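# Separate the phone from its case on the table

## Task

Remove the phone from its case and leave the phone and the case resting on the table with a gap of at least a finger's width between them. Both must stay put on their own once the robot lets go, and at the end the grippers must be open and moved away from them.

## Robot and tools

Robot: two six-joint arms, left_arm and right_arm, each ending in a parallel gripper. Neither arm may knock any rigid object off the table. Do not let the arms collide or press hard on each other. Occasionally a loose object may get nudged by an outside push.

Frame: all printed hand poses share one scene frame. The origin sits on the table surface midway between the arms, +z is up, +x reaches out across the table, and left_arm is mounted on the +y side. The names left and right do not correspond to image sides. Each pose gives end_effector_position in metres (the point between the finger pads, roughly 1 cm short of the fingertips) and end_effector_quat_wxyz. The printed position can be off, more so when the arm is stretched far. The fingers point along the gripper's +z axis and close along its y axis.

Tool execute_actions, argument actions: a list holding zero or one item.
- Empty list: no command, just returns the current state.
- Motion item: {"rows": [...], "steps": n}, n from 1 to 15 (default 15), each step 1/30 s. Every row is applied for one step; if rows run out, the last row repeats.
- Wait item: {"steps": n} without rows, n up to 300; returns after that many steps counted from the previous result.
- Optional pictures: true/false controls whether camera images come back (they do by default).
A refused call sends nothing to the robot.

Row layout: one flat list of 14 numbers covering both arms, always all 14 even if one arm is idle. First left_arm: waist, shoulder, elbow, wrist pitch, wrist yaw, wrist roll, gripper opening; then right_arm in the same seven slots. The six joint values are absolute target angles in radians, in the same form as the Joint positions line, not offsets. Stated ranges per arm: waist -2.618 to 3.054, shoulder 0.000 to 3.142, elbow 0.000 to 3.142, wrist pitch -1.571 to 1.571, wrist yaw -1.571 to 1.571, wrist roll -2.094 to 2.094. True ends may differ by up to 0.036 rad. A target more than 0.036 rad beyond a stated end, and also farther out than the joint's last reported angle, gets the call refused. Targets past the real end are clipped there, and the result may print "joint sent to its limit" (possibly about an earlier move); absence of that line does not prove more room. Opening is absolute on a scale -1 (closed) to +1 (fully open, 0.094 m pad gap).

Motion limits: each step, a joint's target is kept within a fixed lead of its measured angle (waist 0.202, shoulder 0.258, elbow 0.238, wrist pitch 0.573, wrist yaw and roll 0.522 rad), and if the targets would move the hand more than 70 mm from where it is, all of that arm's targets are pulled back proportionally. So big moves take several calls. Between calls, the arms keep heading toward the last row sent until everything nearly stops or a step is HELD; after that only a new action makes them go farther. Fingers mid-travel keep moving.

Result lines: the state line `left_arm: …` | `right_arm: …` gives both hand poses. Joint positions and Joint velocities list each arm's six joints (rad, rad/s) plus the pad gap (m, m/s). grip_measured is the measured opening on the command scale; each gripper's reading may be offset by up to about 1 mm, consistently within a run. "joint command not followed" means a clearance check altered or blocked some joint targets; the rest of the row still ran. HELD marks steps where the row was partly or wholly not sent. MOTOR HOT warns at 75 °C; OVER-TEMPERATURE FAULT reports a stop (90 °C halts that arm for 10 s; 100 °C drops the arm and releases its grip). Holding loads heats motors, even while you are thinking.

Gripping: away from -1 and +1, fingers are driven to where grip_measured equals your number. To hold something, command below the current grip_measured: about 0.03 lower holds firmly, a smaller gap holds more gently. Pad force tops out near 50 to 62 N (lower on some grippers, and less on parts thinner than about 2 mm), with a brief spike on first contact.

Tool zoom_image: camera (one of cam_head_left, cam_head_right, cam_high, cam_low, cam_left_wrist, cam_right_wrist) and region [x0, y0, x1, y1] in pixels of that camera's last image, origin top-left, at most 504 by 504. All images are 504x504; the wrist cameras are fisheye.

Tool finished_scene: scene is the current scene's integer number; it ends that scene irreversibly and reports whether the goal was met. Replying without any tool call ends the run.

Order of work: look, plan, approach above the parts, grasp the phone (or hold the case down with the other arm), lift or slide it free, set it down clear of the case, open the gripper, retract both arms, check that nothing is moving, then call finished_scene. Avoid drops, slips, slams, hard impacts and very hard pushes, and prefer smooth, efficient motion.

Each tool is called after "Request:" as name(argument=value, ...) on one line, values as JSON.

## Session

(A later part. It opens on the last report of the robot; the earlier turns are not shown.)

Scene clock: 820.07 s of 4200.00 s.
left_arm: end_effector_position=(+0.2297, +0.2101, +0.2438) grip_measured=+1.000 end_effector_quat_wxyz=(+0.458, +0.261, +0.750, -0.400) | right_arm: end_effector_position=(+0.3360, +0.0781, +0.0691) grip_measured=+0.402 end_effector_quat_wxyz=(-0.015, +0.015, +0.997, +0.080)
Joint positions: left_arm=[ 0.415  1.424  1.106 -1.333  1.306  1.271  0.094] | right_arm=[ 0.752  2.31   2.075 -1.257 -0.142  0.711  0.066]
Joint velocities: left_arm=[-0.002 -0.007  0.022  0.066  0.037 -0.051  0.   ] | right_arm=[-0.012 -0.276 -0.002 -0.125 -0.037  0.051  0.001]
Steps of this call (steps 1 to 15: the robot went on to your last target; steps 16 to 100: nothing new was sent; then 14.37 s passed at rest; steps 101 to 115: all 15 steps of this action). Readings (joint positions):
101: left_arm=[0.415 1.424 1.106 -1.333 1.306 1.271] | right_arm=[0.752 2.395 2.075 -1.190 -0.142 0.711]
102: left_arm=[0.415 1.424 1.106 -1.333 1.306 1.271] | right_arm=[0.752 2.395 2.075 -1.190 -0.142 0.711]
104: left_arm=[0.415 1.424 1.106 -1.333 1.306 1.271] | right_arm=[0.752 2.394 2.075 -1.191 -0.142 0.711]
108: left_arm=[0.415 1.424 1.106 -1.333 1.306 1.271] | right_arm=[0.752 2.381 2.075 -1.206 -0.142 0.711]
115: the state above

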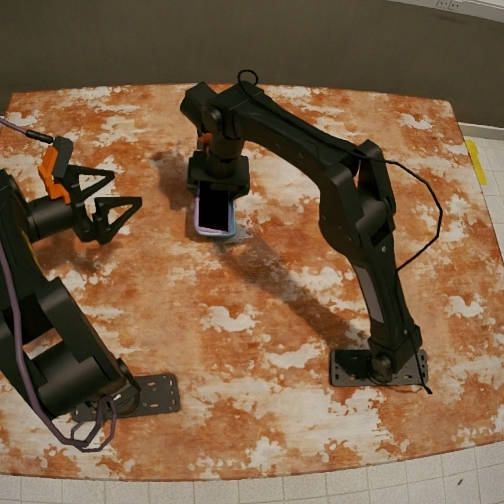

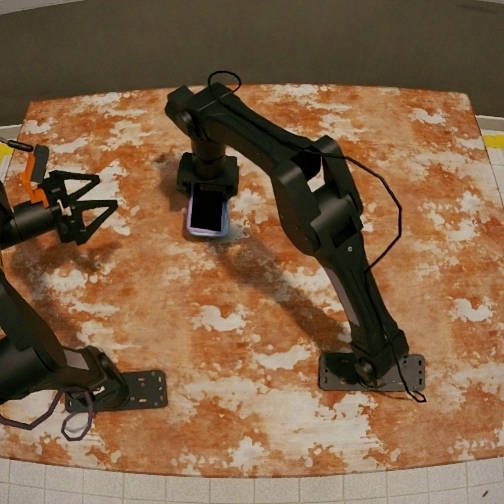

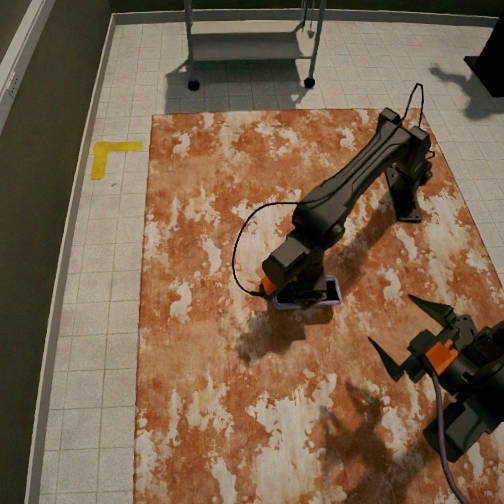

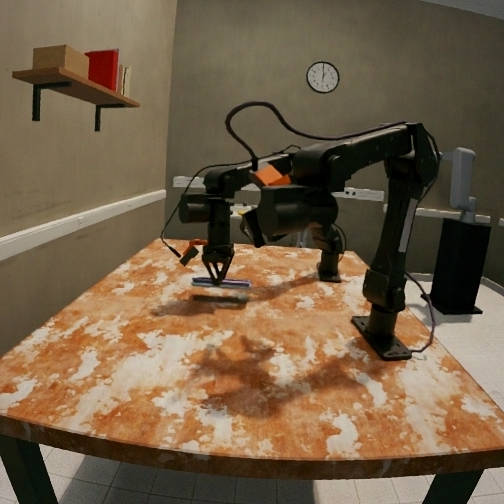

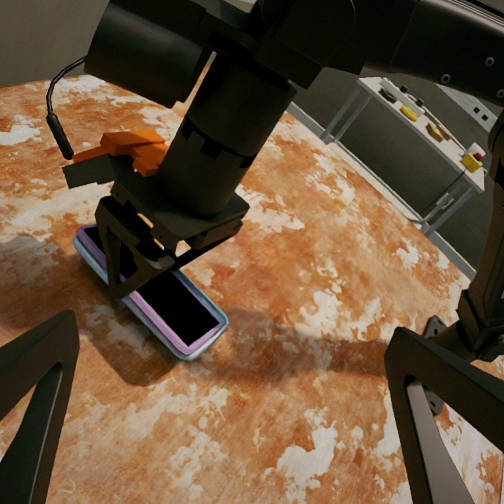

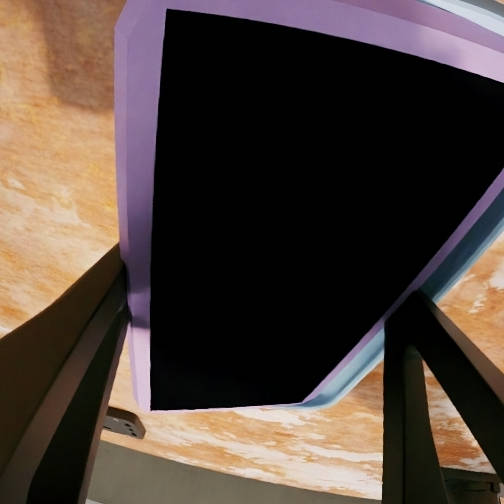

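Request:
execute_actions(actions=[{"rows": [[0.415,1.425,1.05,-1.19,1.22,1.19,1.0, 0.73,2.275,2.06,-1.285,-0.153,0.63,0.37],[0.415,1.427,1.0,-1.05,1.13,1.10,1.0, 0.705,2.267,2.048,-1.298,-0.164,0.547,0.37],[0.415,1.428,0.95,-0.91,1.04,1.02,1.0, 0.68,2.259,2.035,-1.311,-0.175,0.464,0.37],[0.415,1.43,0.895,-0.77,0.96,0.93,1.0, 0.655,2.251,2.022,-1.324,-0.185,0.381,0.37],[0.415,1.431,0.84,-0.63,0.87,0.85,1.0, 0.63,2.243,2.01,-1.337,-0.196,0.298,0.37],[0.415,1.432,0.79,-0.49,0.78,0.76,1.0, 0.604,2.235,1.997,-1.35,-0.207,0.215,0.37],[0.415,1.434,0.74,-0.35,0.70,0.68,1.0, 0.579,2.227,1.985,-1.363,-0.217,0.132,0.37],[0.415,1.435,0.685,-0.21,0.61,0.59,1.0, 0.553,2.219,1.972,-1.376,-0.228,0.05,0.37],[0.415,1.436,0.63,-0.07,0.52,0.51,1.0, 0.528,2.211,1.96,-1.389,-0.239,-0.033,0.37],[0.415,1.438,0.58,0.07,0.44,0.42,1.0, 0.502,2.203,1.947,-1.402,-0.25,-0.116,0.37],[0.415,1.439,0.53,0.21,0.35,0.34,1.0, 0.477,2.195,1.935,-1.415,-0.26,-0.199,0.37],[0.415,1.44,0.475,0.35,0.26,0.25,1.0, 0.451,2.187,1.922,-1.428,-0.271,-0.282,0.37],[0.415,1.441,0.42,0.49,0.17,0.17,1.0, 0.426,2.179,1.91,-1.441,-0.282,-0.365,0.37],[0.415,1.443,0.37,0.63,0.09,0.08,1.0, 0.40,2.165,1.89,-1.454,-0.293,-0.448,0.37],[0.415,1.444,0.317,0.777,0.0,0.0,1.0, 0.375,2.15,1.875,-1.47,-0.31,-0.535,0.37]], "steps": 15}], pictures=false)

Request:
execute_actions(actions=[{"steps": 45}])

Scene clock: 940.57 s of 4200.00 s.
left_arm: end_effector_position=(+0.2442, +0.3453, +0.0154) grip_measured=+1.000 end_effector_quat_wxyz=(+0.353, -0.031, +0.935, -0.020) | right_arm: end_effector_position=(+0.3501, -0.0652, +0.0690) grip_measured=+0.402 end_effector_quat_wxyz=(-0.073, -0.248, +0.959, +0.113)
Joint positions: left_arm=[0.412 1.424 0.42  0.075 0.36  0.35  0.094] | right_arm=[ 0.408  2.222  1.91  -1.39  -0.236 -0.19   0.066]
Joint velocities: left_arm=[-0.022  0.007 -1.204  3.597 -2.264 -2.278  0.   ] | right_arm=[-0.725 -0.364 -0.452 -0.403 -0.374 -2.322 -0.001]
Steps of this call (steps 1 to 30: the robot went on to your last target; steps 31 to 120: nothing new was sent; then 116.00 s passed at rest; steps 121 to 135: all 15 steps of this action). Readings (joint positions):
121: left_arm=[0.415 1.424 1.100 -1.313 1.295 1.258] | right_arm=[0.751 2.295 2.075 -1.276 -0.143 0.699]
122: left_arm=[0.415 1.424 1.083 -1.268 1.271 1.230] | right_arm=[0.747 2.295 2.072 -1.276 -0.147 0.673]
124: left_arm=[0.415 1.424 1.005 -1.117 1.183 1.143] | right_arm=[0.726 2.292 2.058 -1.280 -0.163 0.589]
128: left_arm=[0.415 1.424 0.782 -0.707 0.909 0.889] | right_arm=[0.627 2.279 2.003 -1.313 -0.195 0.342]
135: the state above

Scene clock: 942.07 s of 4200.00 s.
left_arm: end_effector_position=(+0.2772, +0.4364, +0.1021) grip_measured=+1.000 end_effector_quat_wxyz=(+0.554, -0.213, +0.790, +0.151) | right_arm: end_effector_position=(+0.3366, -0.0763, +0.0835) grip_measured=+0.402 end_effector_quat_wxyz=(-0.069, -0.383, +0.909, +0.149)
Joint positions: left_arm=[0.412 1.437 0.322 0.767 0.008 0.005 0.094] | right_arm=[ 0.372  2.182  1.888 -1.449 -0.282 -0.526  0.066]
Joint velocities: left_arm=[-0.007 -0.007 -0.007  0.037 -0.051 -0.037  0.   ] | right_arm=[-0.007  0.022  0.002 -0.007 -0.037  0.095  0.   ]
Steps of this call (steps 1 to 45: the robot went on to your last target). Readings (joint positions):
1: left_arm=[0.412 1.426 0.382 0.186 0.287 0.281] | right_arm=[0.386 2.210 1.898 -1.403 -0.242 -0.258]
2: left_arm=[0.412 1.429 0.352 0.285 0.227 0.225] | right_arm=[0.368 2.201 1.891 -1.417 -0.245 -0.312]
4: left_arm=[0.412 1.436 0.323 0.440 0.143 0.145] | right_arm=[0.352 2.189 1.888 -1.436 -0.249 -0.389]
8: left_arm=[0.412 1.437 0.322 0.644 0.060 0.062] | right_arm=[0.362 2.182 1.888 -1.446 -0.267 -0.470]
45: the state above
All arms were judged still, so your last target was given up. Only a new action makes them travel on or press farther. Fingers that are still opening or closing keep moving.

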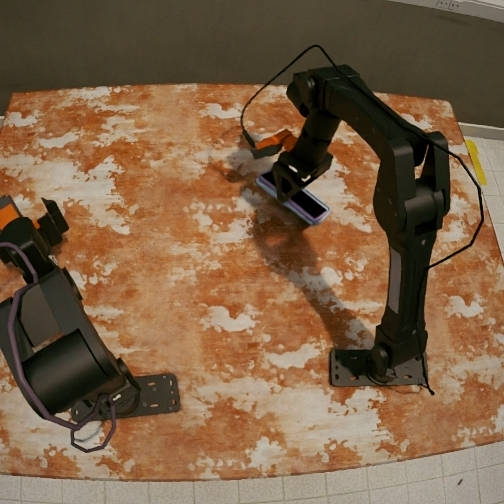

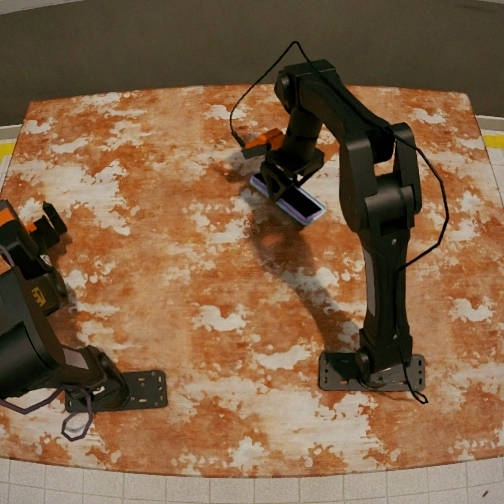

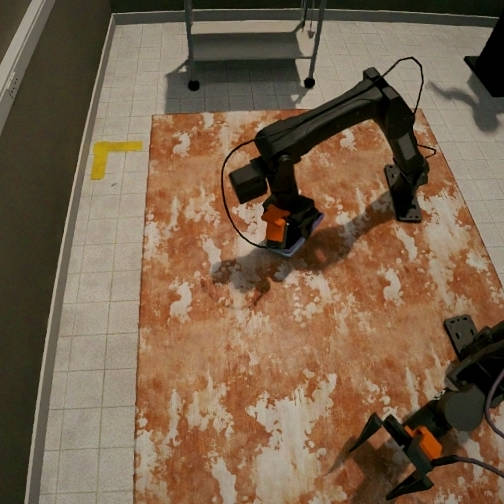

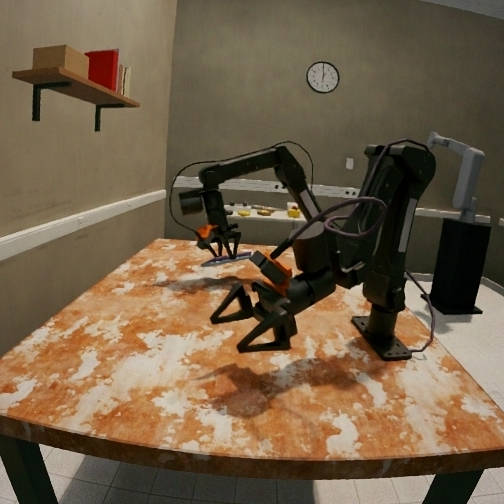

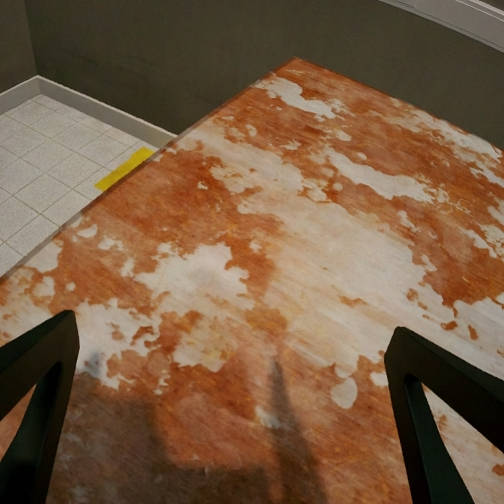

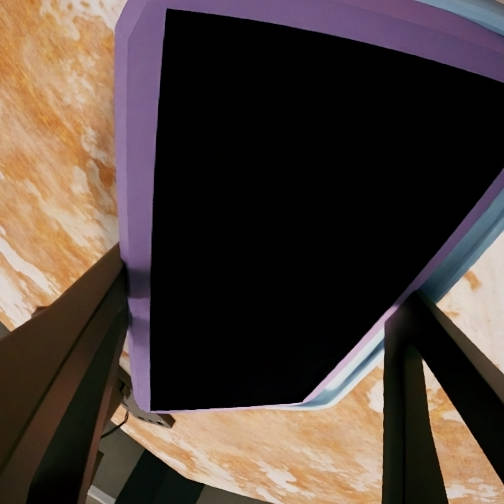

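Request:
execute_actions(actions=[{"rows": [[0.33,1.444,0.317,0.777,0.0,0.0,1.0, 0.375,2.19,1.885,-1.445,-0.31,-0.535,0.37],[0.245,1.444,0.317,0.777,0.0,0.0,1.0, 0.375,2.198,1.885,-1.437,-0.31,-0.535,0.37],[0.16,1.444,0.317,0.777,0.0,0.0,1.0, 0.375,2.206,1.885,-1.429,-0.31,-0.535,0.37],[0.075,1.444,0.317,0.777,0.0,0.0,1.0, 0.375,2.214,1.885,-1.421,-0.31,-0.535,0.37],[-0.01,1.444,0.317,0.777,0.0,0.0,1.0, 0.375,2.222,1.885,-1.413,-0.31,-0.535,0.37],[-0.095,1.444,0.317,0.777,0.0,0.0,1.0, 0.375,2.23,1.885,-1.405,-0.31,-0.535,0.37],[-0.18,1.444,0.317,0.777,0.0,0.0,1.0, 0.375,2.237,1.885,-1.397,-0.31,-0.535,0.37],[-0.265,1.444,0.317,0.777,0.0,0.0,1.0, 0.375,2.244,1.885,-1.389,-0.31,-0.535,0.37],[-0.35,1.444,0.317,0.777,0.0,0.0,1.0, 0.375,2.25,1.885,-1.382,-0.31,-0.535,0.37],[-0.435,1.444,0.317,0.777,0.0,0.0,1.0, 0.375,2.256,1.885,-1.375,-0.31,-0.535,0.37],[-0.52,1.444,0.317,0.777,0.0,0.0,1.0, 0.375,2.262,1.885,-1.368,-0.31,-0.535,0.37],[-0.605,1.444,0.317,0.777,0.0,0.0,1.0, 0.375,2.267,1.885,-1.361,-0.31,-0.535,0.37],[-0.69,1.444,0.317,0.777,0.0,0.0,1.0, 0.375,2.271,1.885,-1.354,-0.31,-0.535,0.37],[-0.775,1.444,0.317,0.777,0.0,0.0,1.0, 0.375,2.275,1.885,-1.347,-0.31,-0.535,0.37],[-0.857,1.444,0.317,0.777,0.0,0.0,1.0, 0.375,2.275,1.885,-1.34,-0.31,-0.535,0.37]], "steps": 15}], pictures=false)

Request:
execute_actions(actions=[{"steps": 40}])

Scene clock: 998.30 s of 4200.00 s.
left_arm: end_effector_position=(+0.2895, +0.0694, +0.1033) grip_measured=+1.000 end_effector_quat_wxyz=(+0.560, +0.192, +0.794, -0.134) | right_arm: end_effector_position=(+0.3500, -0.0719, +0.0409) grip_measured=+0.402 end_effector_quat_wxyz=(-0.079, -0.381, +0.909, +0.151)
Joint positions: left_arm=[-0.6    1.437  0.322  0.772 -0.003  0.001  0.094] | right_arm=[ 0.372  2.287  1.888 -1.365 -0.283 -0.526  0.066]
Joint velocities: left_arm=[-2.147  0.002  0.022  0.037  0.081 -0.022  0.   ] | right_arm=[-0.007  0.076  0.012  0.168 -0.022  0.007 -0.   ]
Steps of this call (steps 1 to 90: nothing new was sent; then 52.73 s passed at rest; steps 91 to 105: all 15 steps of this action). Readings (joint positions):
91: left_arm=[0.402 1.437 0.322 0.767 -0.001 0.004] | right_arm=[0.372 2.183 1.888 -1.449 -0.282 -0.526]
92: left_arm=[0.368 1.437 0.322 0.767 -0.012 0.002] | right_arm=[0.372 2.185 1.888 -1.448 -0.282 -0.526]
94: left_arm=[0.240 1.437 0.322 0.768 -0.019 0.002] | right_arm=[0.372 2.196 1.888 -1.441 -0.283 -0.526]
98: left_arm=[-0.065 1.437 0.322 0.771 -0.010 0.001] | right_arm=[0.372 2.234 1.888 -1.417 -0.283 -0.526]
105: the state above

Scene clock: 999.63 s of 4200.00 s.
left_arm: end_effector_position=(+0.2312, -0.0147, +0.1033) grip_measured=+1.000 end_effector_quat_wxyz=(+0.536, +0.298, +0.761, -0.211) | right_arm: end_effector_position=(+0.3555, -0.0703, +0.0382) grip_measured=+0.402 end_effector_quat_wxyz=(-0.068, -0.383, +0.909, +0.149)
Joint positions: left_arm=[-0.865  1.437  0.322  0.772  0.007  0.001  0.094] | right_arm=[ 0.372  2.292  1.888 -1.339 -0.283 -0.526  0.066]
Joint velocities: left_arm=[-0.007  0.002  0.002 -0.007  0.007  0.007  0.   ] | right_arm=[-0.012 -0.002 -0.017 -0.066  0.007 -0.007 -0.   ]
Steps of this call (steps 1 to 30: the robot went on to your last target; steps 31 to 40: nothing new was sent). Readings (joint positions):
1: left_arm=[-0.676 1.437 0.322 0.772 -0.002 0.001] | right_arm=[0.372 2.290 1.888 -1.358 -0.283 -0.526]
2: left_arm=[-0.750 1.437 0.322 0.772 -0.000 0.001] | right_arm=[0.372 2.291 1.888 -1.353 -0.283 -0.526]
4: left_arm=[-0.846 1.437 0.322 0.772 0.017 0.001] | right_arm=[0.372 2.292 1.888 -1.346 -0.283 -0.526]
8: left_arm=[-0.865 1.437 0.322 0.772 0.016 0.001] | right_arm=[0.372 2.292 1.888 -1.340 -0.283 -0.526]
40: the state above
All arms were judged still, so your last target was given up. Only a new action makes them travel on or press farther. Fingers that are still opening or closing keep moving.

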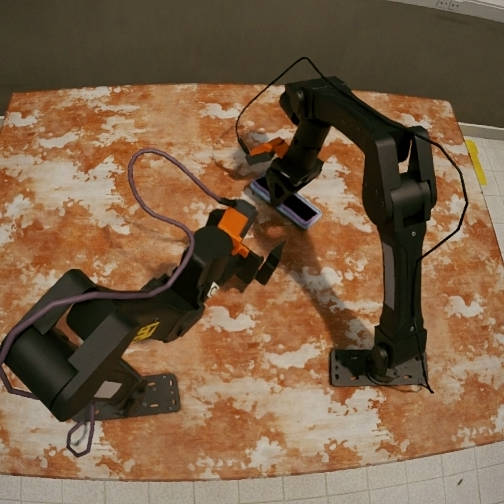

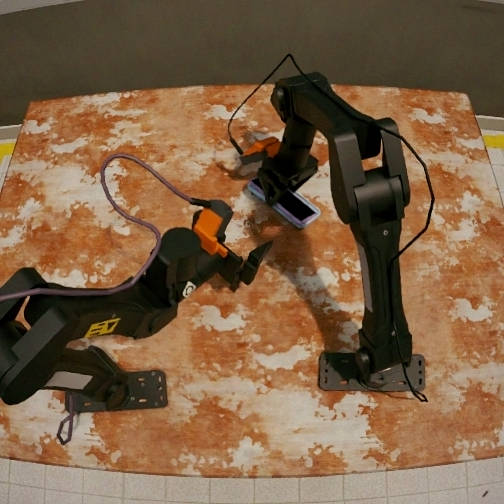

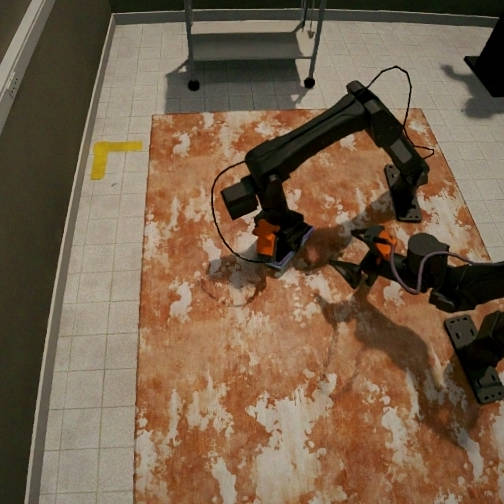

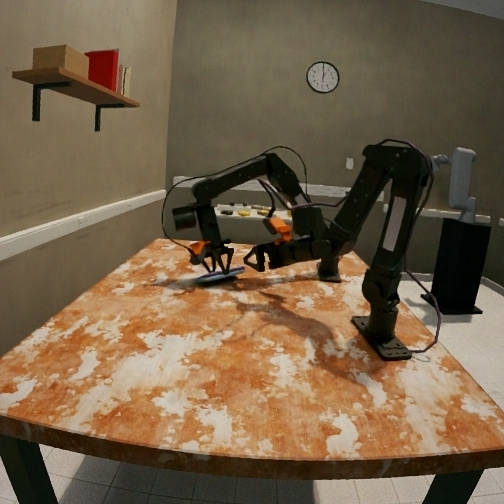

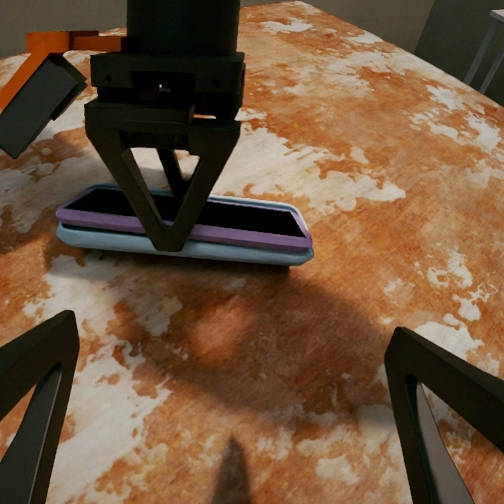

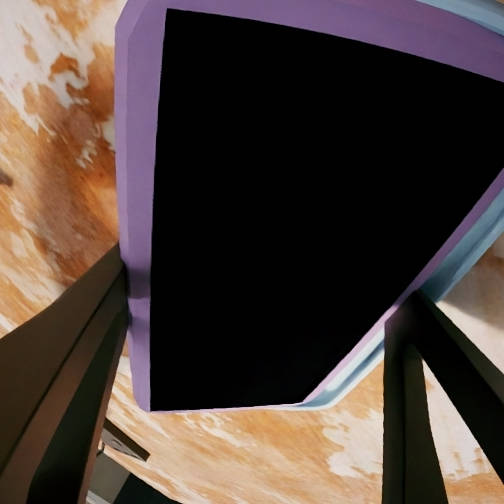

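Request:
zoom_image(camera="cam_left_wrist", region=[40, 160, 330, 290])

Region (40, 160, 330, 290) of cam_left_wrist's 504x504 image, scaled by 1.738, with more detail than that image has; it fills the top 226 rows of this view, and the rest is white.

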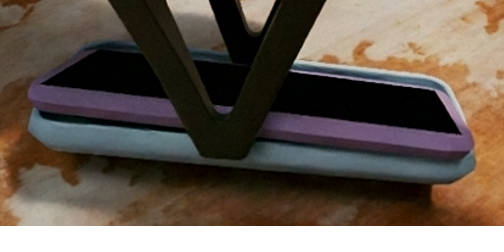

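Request:
execute_actions(actions=[{"rows": [[-0.857,1.444,0.317,0.777,0.0,0.0,1.0, 0.375,2.305,1.885,-1.335,-0.31,-0.535,0.37],[-0.857,1.444,0.317,0.777,0.0,0.0,1.0, 0.375,2.305,1.885,-1.333,-0.31,-0.535,0.37],[-0.857,1.444,0.317,0.777,0.0,0.0,1.0, 0.375,2.30,1.885,-1.33,-0.31,-0.535,0.37]], "steps": 15}])

Scene clock: 1018.30 s of 4200.00 s.
left_arm: end_effector_position=(+0.2312, -0.0147, +0.1033) grip_measured=+1.000 end_effector_quat_wxyz=(+0.536, +0.298, +0.761, -0.211) | right_arm: end_effector_position=(+0.3551, -0.0696, +0.0351) grip_measured=+0.402 end_effector_quat_wxyz=(-0.071, -0.382, +0.909, +0.152)
Joint positions: left_arm=[-0.865  1.437  0.322  0.772  0.007  0.001  0.094] | right_arm=[ 0.372  2.3    1.888 -1.337 -0.288 -0.527  0.066]
Joint velocities: left_arm=[ 0.007 -0.002 -0.042  0.007 -0.051 -0.007  0.   ] | right_arm=[ 0.002 -0.007 -0.012  0.022  0.022  0.037 -0.001]
Steps of this call (steps 1 to 90: nothing new was sent; then 15.17 s passed at rest; steps 91 to 105: all 15 steps of this action). Readings (joint positions):
91: left_arm=[-0.865 1.437 0.322 0.772 0.007 0.001] | right_arm=[0.372 2.293 1.888 -1.339 -0.283 -0.526]
92: left_arm=[-0.865 1.437 0.322 0.772 0.007 0.001] | right_arm=[0.372 2.296 1.888 -1.338 -0.284 -0.526]
94: left_arm=[-0.865 1.437 0.322 0.772 0.007 0.001] | right_arm=[0.372 2.299 1.888 -1.337 -0.285 -0.527]
98: left_arm=[-0.865 1.437 0.322 0.772 0.007 0.001] | right_arm=[0.372 2.300 1.888 -1.337 -0.288 -0.527]
105: the state above

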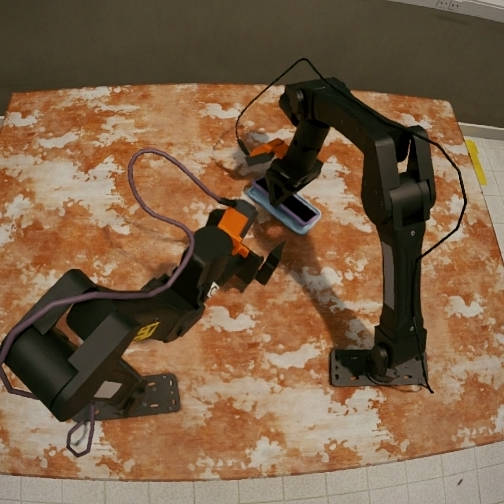

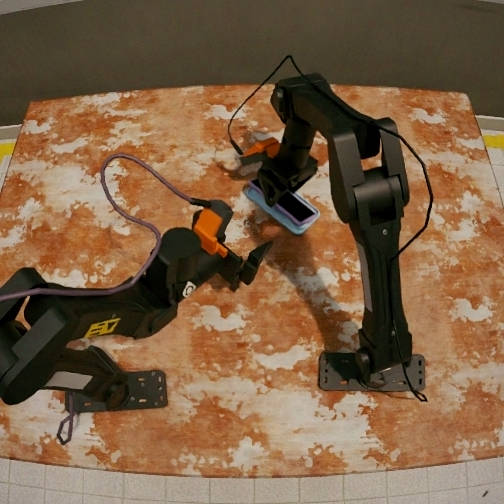

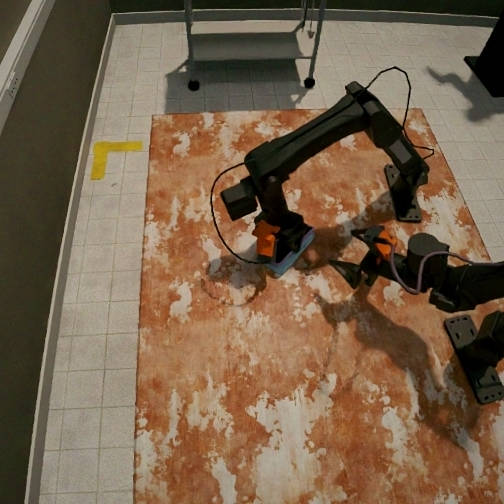

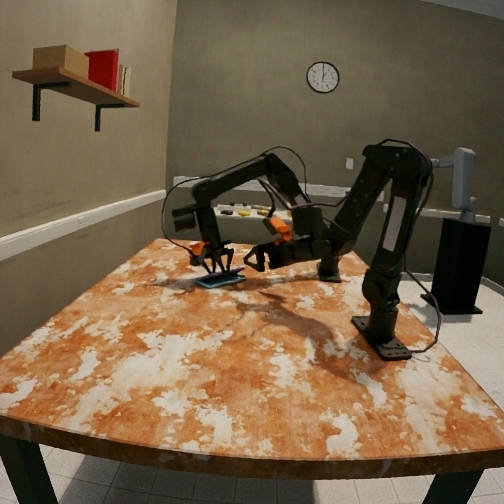

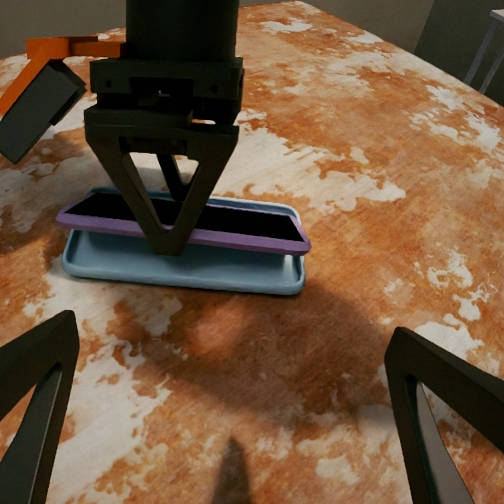

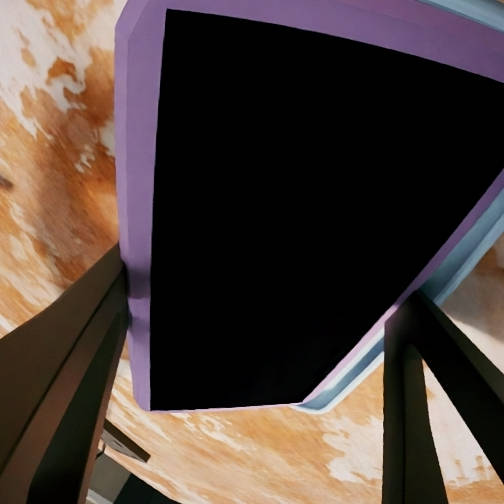

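Request:
execute_actions(actions=[])

Scene clock: 1038.27 s of 4200.00 s.
left_arm: end_effector_position=(+0.2312, -0.0147, +0.1033) grip_measured=+1.000 end_effector_quat_wxyz=(+0.536, +0.298, +0.761, -0.211) | right_arm: end_effector_position=(+0.3551, -0.0696, +0.0351) grip_measured=+0.402 end_effector_quat_wxyz=(-0.071, -0.382, +0.909, +0.152)
Joint positions: left_arm=[-0.865  1.437  0.322  0.772  0.007  0.001  0.094] | right_arm=[ 0.372  2.3    1.888 -1.337 -0.288 -0.527  0.066]
Joint velocities: left_arm=[ 0.007  0.027 -0.007  0.037  0.007  0.022  0.   ] | right_arm=[-0.007  0.007  0.007  0.007  0.051  0.007 -0.   ]
Steps of this call (steps 1 to 15: the robot went on to your last target; steps 16 to 100: nothing new was sent; then 16.63 s passed at rest). Readings (joint positions):
1: left_arm=[-0.865 1.437 0.322 0.772 0.007 0.001] | right_arm=[0.372 2.300 1.888 -1.337 -0.288 -0.527]
2: left_arm=[-0.865 1.437 0.322 0.772 0.007 0.001] | right_arm=[0.372 2.300 1.888 -1.337 -0.288 -0.527]
4: left_arm=[-0.865 1.437 0.322 0.772 0.007 0.001] | right_arm=[0.372 2.300 1.888 -1.337 -0.288 -0.527]
8: left_arm=[-0.865 1.437 0.322 0.772 0.007 0.001] | right_arm=[0.372 2.300 1.888 -1.337 -0.288 -0.527]
100: the state above
All arms were judged still, so your last target was given up. Only a new action makes them travel on or press farther. Fingers that are still opening or closing keep moving.

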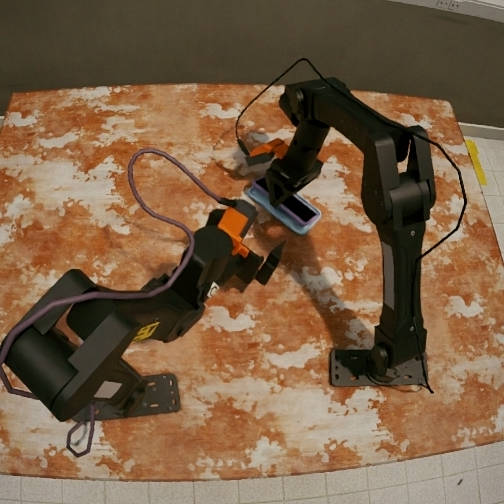

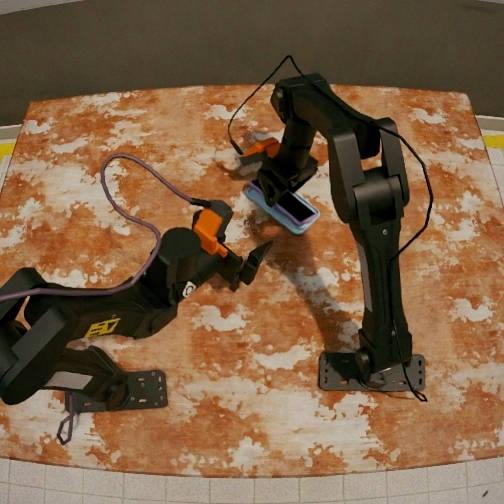

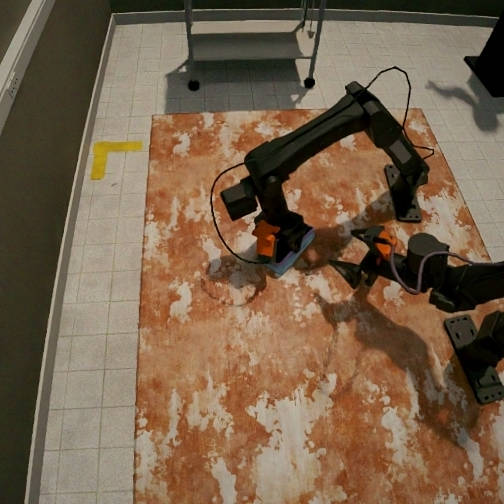

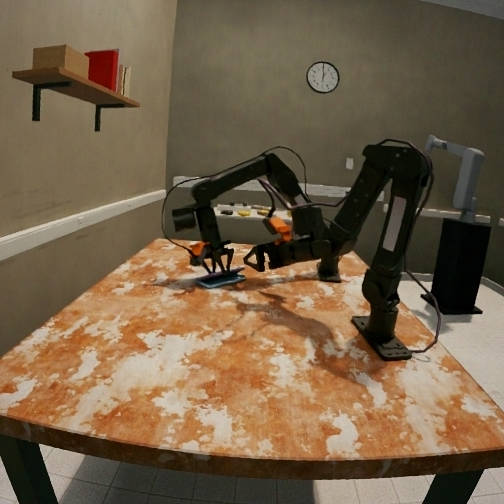

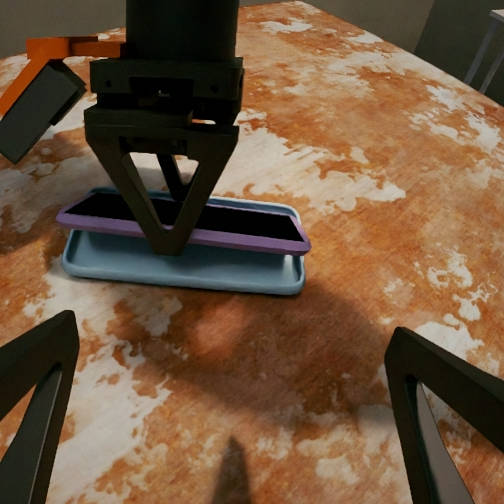

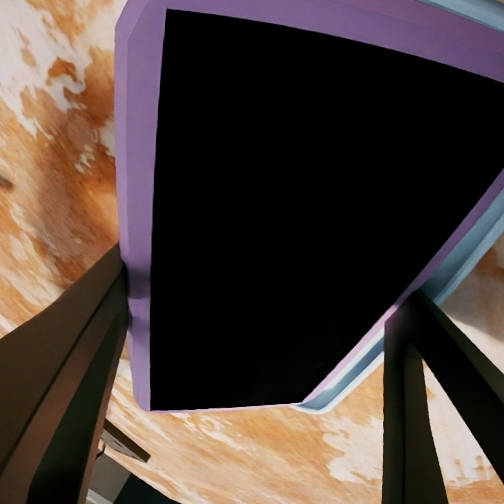

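Request:
execute_actions(actions=[{"rows": [[-0.857,1.444,0.317,0.777,0,0,1.0,0.375,2.29,1.885,-1.34,-0.31,-0.535,0.37],[-0.857,1.444,0.317,0.777,0,0,1.0,0.375,2.28,1.885,-1.35,-0.31,-0.535,0.37],[-0.857,1.444,0.317,0.777,0,0,1.0,0.375,2.27,1.885,-1.36,-0.31,-0.535,0.37],[-0.857,1.444,0.317,0.777,0,0,1.0,0.375,2.26,1.885,-1.37,-0.31,-0.535,0.37],[-0.857,1.444,0.317,0.777,0,0,1.0,0.375,2.25,1.885,-1.38,-0.31,-0.535,0.37],[-0.857,1.444,0.317,0.777,0,0,1.0,0.375,2.24,1.885,-1.39,-0.31,-0.535,0.37],[-0.857,1.444,0.317,0.777,0,0,1.0,0.375,2.23,1.885,-1.40,-0.31,-0.535,0.37],[-0.857,1.444,0.317,0.777,0,0,1.0,0.375,2.22,1.885,-1.41,-0.31,-0.535,0.37],[-0.857,1.444,0.317,0.777,0,0,1.0,0.375,2.21,1.885,-1.42,-0.31,-0.535,0.37],[-0.857,1.444,0.317,0.777,0,0,1.0,0.375,2.20,1.885,-1.43,-0.31,-0.535,0.37],[-0.857,1.444,0.317,0.777,0,0,1.0,0.375,2.19,1.885,-1.44,-0.31,-0.535,0.37],[-0.857,1.444,0.317,0.777,0,0,1.0,0.375,2.18,1.885,-1.45,-0.31,-0.535,0.37]], "steps": 15}])

Scene clock: 1052.07 s of 4200.00 s.
left_arm: end_effector_position=(+0.2312, -0.0147, +0.1033) grip_measured=+1.000 end_effector_quat_wxyz=(+0.536, +0.298, +0.761, -0.211) | right_arm: end_effector_position=(+0.3437, -0.0730, +0.0712) grip_measured=+0.402 end_effector_quat_wxyz=(-0.065, -0.383, +0.909, +0.152)
Joint positions: left_arm=[-0.865  1.437  0.322  0.772  0.007  0.001  0.094] | right_arm=[ 0.372  2.212  1.888 -1.412 -0.288 -0.527  0.066]
Joint velocities: left_arm=[-0.002 -0.012  0.007  0.022  0.037  0.007  0.   ] | right_arm=[ 0.002 -0.252 -0.007 -0.125  0.037 -0.066  0.   ]
Steps of this call (steps 1 to 90: nothing new was sent; then 10.30 s passed at rest; steps 91 to 105: all 15 steps of this action). Readings (joint positions):
91: left_arm=[-0.865 1.437 0.322 0.772 0.007 0.001] | right_arm=[0.372 2.300 1.888 -1.337 -0.288 -0.527]
92: left_arm=[-0.865 1.437 0.322 0.772 0.007 0.001] | right_arm=[0.372 2.300 1.888 -1.337 -0.288 -0.527]
94: left_arm=[-0.865 1.437 0.322 0.772 0.007 0.001] | right_arm=[0.372 2.300 1.888 -1.339 -0.288 -0.527]
98: left_arm=[-0.865 1.437 0.322 0.772 0.007 0.001] | right_arm=[0.372 2.287 1.888 -1.355 -0.288 -0.527]
105: the state above

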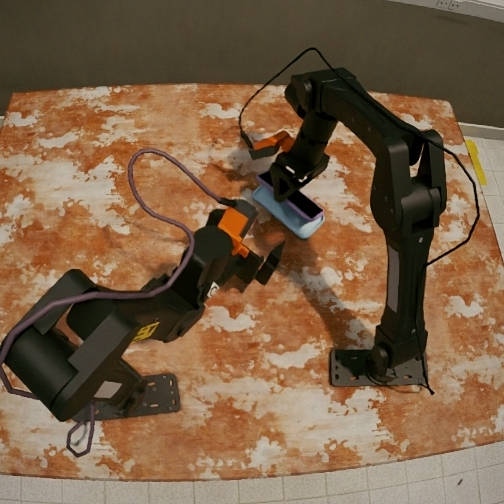

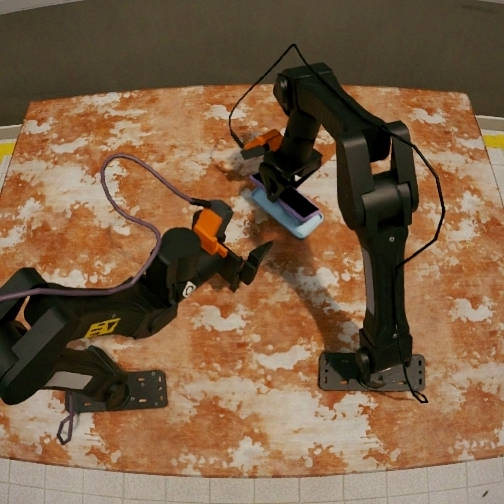

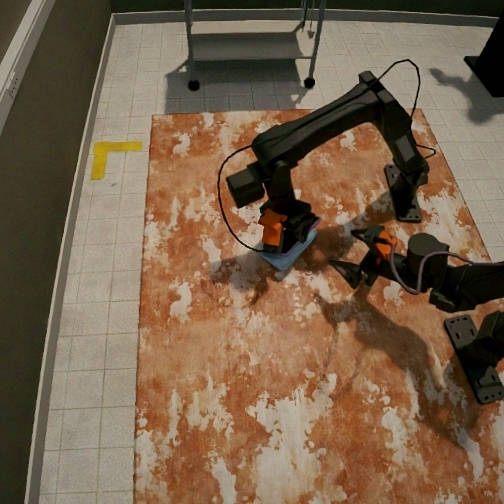

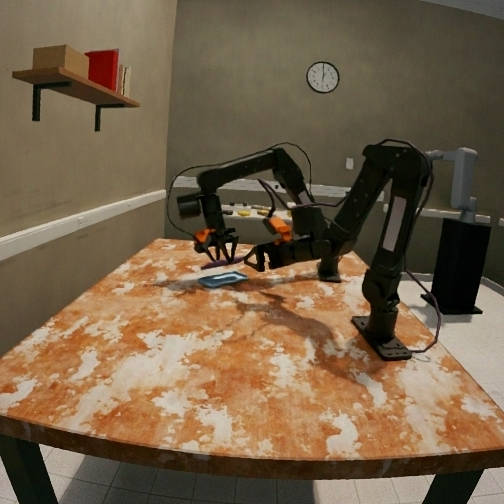

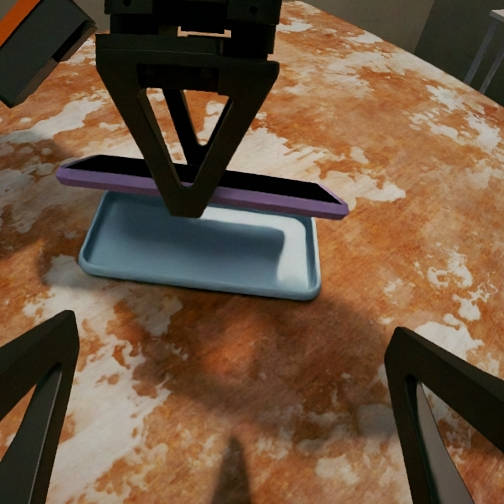

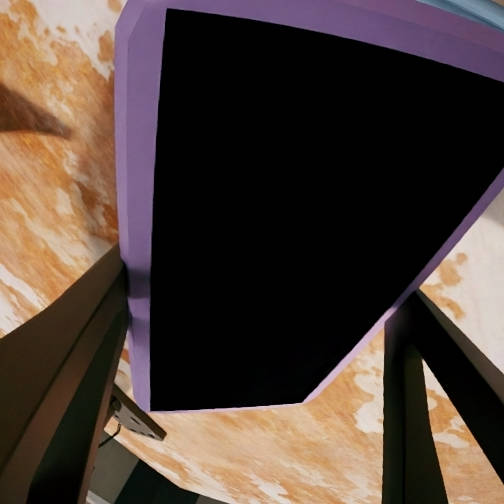

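Request:
execute_actions(actions=[{"rows": [[-0.85,1.444,0.317,0.777,0,0,1.0,0.368,2.18,1.885,-1.447,-0.305,-0.535,0.37],[-0.84,1.444,0.317,0.777,0,0,1.0,0.355,2.18,1.885,-1.442,-0.297,-0.535,0.37],[-0.825,1.444,0.317,0.777,0,0,1.0,0.337,2.18,1.885,-1.436,-0.287,-0.535,0.37],[-0.805,1.444,0.317,0.777,0,0,1.0,0.315,2.18,1.885,-1.429,-0.276,-0.535,0.37],[-0.785,1.444,0.317,0.777,0,0,1.0,0.293,2.18,1.885,-1.422,-0.265,-0.535,0.37],[-0.765,1.444,0.317,0.777,0,0,1.0,0.271,2.18,1.885,-1.415,-0.254,-0.535,0.37],[-0.745,1.444,0.317,0.777,0,0,1.0,0.249,2.18,1.885,-1.408,-0.243,-0.535,0.37],[-0.725,1.444,0.317,0.777,0,0,1.0,0.227,2.18,1.885,-1.401,-0.232,-0.535,0.37],[-0.705,1.444,0.317,0.777,0,0,1.0,0.205,2.18,1.885,-1.394,-0.221,-0.535,0.37],[-0.685,1.444,0.317,0.777,0,0,1.0,0.183,2.18,1.885,-1.387,-0.21,-0.535,0.37],[-0.665,1.444,0.317,0.777,0,0,1.0,0.161,2.18,1.885,-1.38,-0.199,-0.535,0.37],[-0.645,1.444,0.317,0.777,0,0,1.0,0.139,2.18,1.885,-1.373,-0.188,-0.535,0.37],[-0.625,1.444,0.317,0.777,0,0,1.0,0.117,2.18,1.885,-1.366,-0.177,-0.535,0.37],[-0.605,1.444,0.317,0.777,0,0,1.0,0.095,2.18,1.885,-1.359,-0.166,-0.535,0.37],[-0.585,1.444,0.317,0.777,0,0,1.0,0.073,2.18,1.885,-1.352,-0.155,-0.535,0.37]], "steps": 15}], pictures=false)

Request:
execute_actions(actions=[{"rows": [[-0.575,1.444,0.317,0.777,0,0,1.0,0.063,2.18,1.885,-1.349,-0.15,-0.535,0.37],[-0.56,1.444,0.317,0.777,0,0,1.0,0.047,2.18,1.885,-1.344,-0.142,-0.535,0.37],[-0.54,1.444,0.317,0.777,0,0,1.0,0.025,2.18,1.885,-1.337,-0.131,-0.535,0.37],[-0.52,1.444,0.317,0.777,0,0,1.0,0.003,2.18,1.885,-1.33,-0.12,-0.535,0.37],[-0.50,1.444,0.317,0.777,0,0,1.0,-0.019,2.18,1.885,-1.323,-0.109,-0.535,0.37],[-0.48,1.444,0.317,0.777,0,0,1.0,-0.041,2.18,1.885,-1.316,-0.098,-0.535,0.37],[-0.46,1.444,0.317,0.777,0,0,1.0,-0.063,2.18,1.885,-1.309,-0.087,-0.535,0.37],[-0.44,1.444,0.317,0.777,0,0,1.0,-0.085,2.18,1.885,-1.302,-0.076,-0.535,0.37],[-0.42,1.444,0.317,0.777,0,0,1.0,-0.107,2.18,1.885,-1.295,-0.065,-0.535,0.37],[-0.40,1.444,0.317,0.777,0,0,1.0,-0.129,2.18,1.885,-1.288,-0.054,-0.535,0.37],[-0.38,1.444,0.317,0.777,0,0,1.0,-0.151,2.18,1.885,-1.281,-0.043,-0.535,0.37],[-0.36,1.444,0.317,0.777,0,0,1.0,-0.173,2.18,1.885,-1.274,-0.032,-0.535,0.37],[-0.34,1.444,0.317,0.777,0,0,1.0,-0.193,2.18,1.885,-1.267,-0.02,-0.535,0.37],[-0.325,1.444,0.317,0.777,0,0,1.0,-0.21,2.18,1.885,-1.26,-0.008,-0.535,0.37],[-0.315,1.444,0.317,0.777,0,0,1.0,-0.22,2.18,1.885,-1.255,0.0,-0.535,0.37]], "steps": 15}])

Scene clock: 1132.00 s of 4200.00 s.
left_arm: end_effector_position=(+0.2846, +0.0602, +0.1033) grip_measured=+1.000 end_effector_quat_wxyz=(+0.558, +0.204, +0.791, -0.144) | right_arm: end_effector_position=(+0.3829, -0.1881, +0.0702) grip_measured=+0.402 end_effector_quat_wxyz=(-0.033, -0.269, +0.957, +0.106)
Joint positions: left_arm=[-0.624  1.437  0.322  0.772  0.004  0.001  0.094] | right_arm=[ 0.109  2.201  1.888 -1.375 -0.189 -0.527  0.066]
Joint velocities: left_arm=[ 0.554 -0.012  0.012 -0.051 -0.051 -0.022  0.   ] | right_arm=[-0.652  0.017 -0.007  0.198  0.271 -0.095 -0.001]
Steps of this call (steps 1 to 30: the robot went on to your last target; steps 31 to 120: nothing new was sent; then 75.43 s passed at rest; steps 121 to 135: all 15 steps of this action). Readings (joint positions):
121: left_arm=[-0.864 1.437 0.322 0.772 0.007 0.001] | right_arm=[0.372 2.201 1.888 -1.431 -0.288 -0.527]
122: left_arm=[-0.861 1.437 0.322 0.772 0.007 0.001] | right_arm=[0.371 2.201 1.888 -1.431 -0.288 -0.527]
124: left_arm=[-0.842 1.437 0.322 0.772 0.008 0.001] | right_arm=[0.363 2.201 1.888 -1.431 -0.287 -0.527]
128: left_arm=[-0.766 1.437 0.322 0.772 0.007 0.001] | right_arm=[0.294 2.201 1.888 -1.421 -0.268 -0.527]
135: the state above

Scene clock: 1132.50 s of 4200.00 s.
left_arm: end_effector_position=(+0.3221, +0.1606, +0.1033) grip_measured=+1.000 end_effector_quat_wxyz=(+0.573, +0.090, +0.812, -0.063) | right_arm: end_effector_position=(+0.3940, -0.3396, +0.0656) grip_measured=+0.402 end_effector_quat_wxyz=(-0.003, -0.129, +0.991, +0.024)
Joint positions: left_arm=[-0.343  1.437  0.322  0.772  0.001  0.001  0.094] | right_arm=[-0.193  2.201  1.888 -1.282 -0.041 -0.528  0.066]
Joint velocities: left_arm=[ 0.452 -0.007  0.002  0.022 -0.007 -0.037  0.   ] | right_arm=[-0.603 -0.002  0.012  0.139  0.256  0.022  0.   ]
Steps of this call (steps 1 to 15: all 15 steps of this action). Readings (joint positions):
1: left_arm=[-0.605 1.437 0.322 0.772 0.003 0.001] | right_arm=[0.087 2.201 1.888 -1.369 -0.178 -0.527]
2: left_arm=[-0.589 1.437 0.322 0.772 0.003 0.001] | right_arm=[0.068 2.201 1.888 -1.363 -0.167 -0.527]
4: left_arm=[-0.557 1.437 0.322 0.772 0.003 0.001] | right_arm=[0.034 2.201 1.888 -1.353 -0.148 -0.527]
8: left_arm=[-0.480 1.437 0.322 0.772 0.003 0.001] | right_arm=[-0.036 2.201 1.888 -1.330 -0.115 -0.528]
15: the state above

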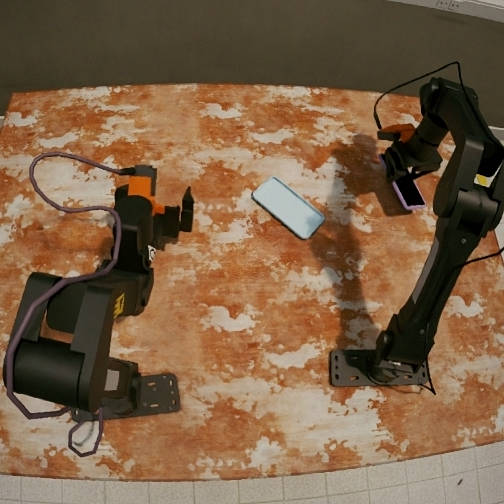

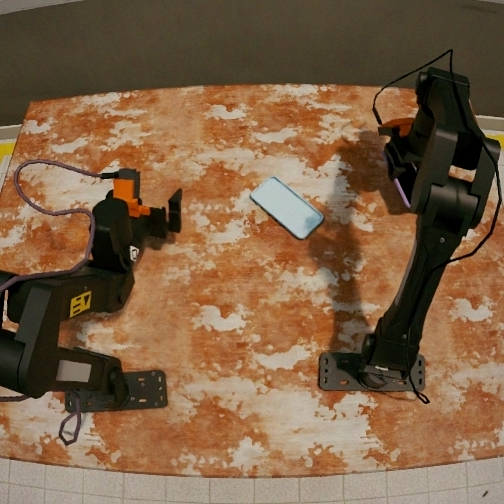

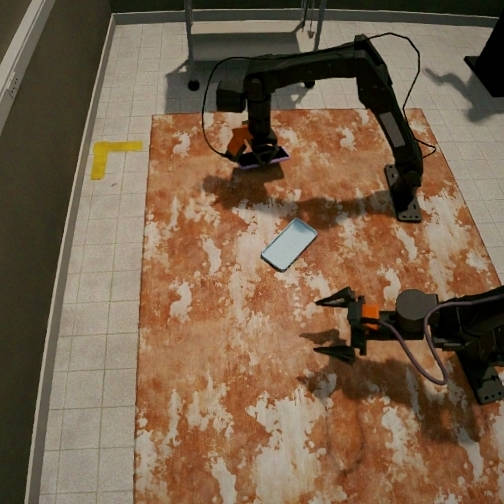

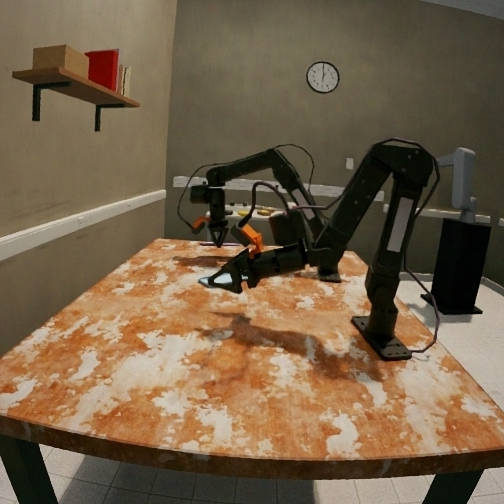

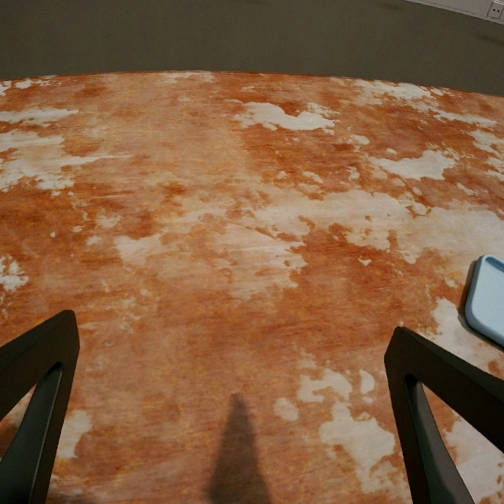

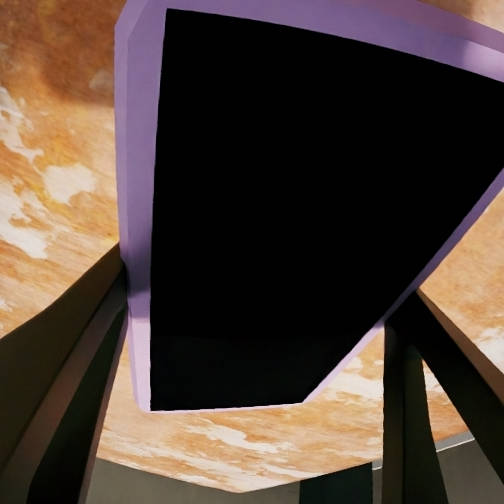

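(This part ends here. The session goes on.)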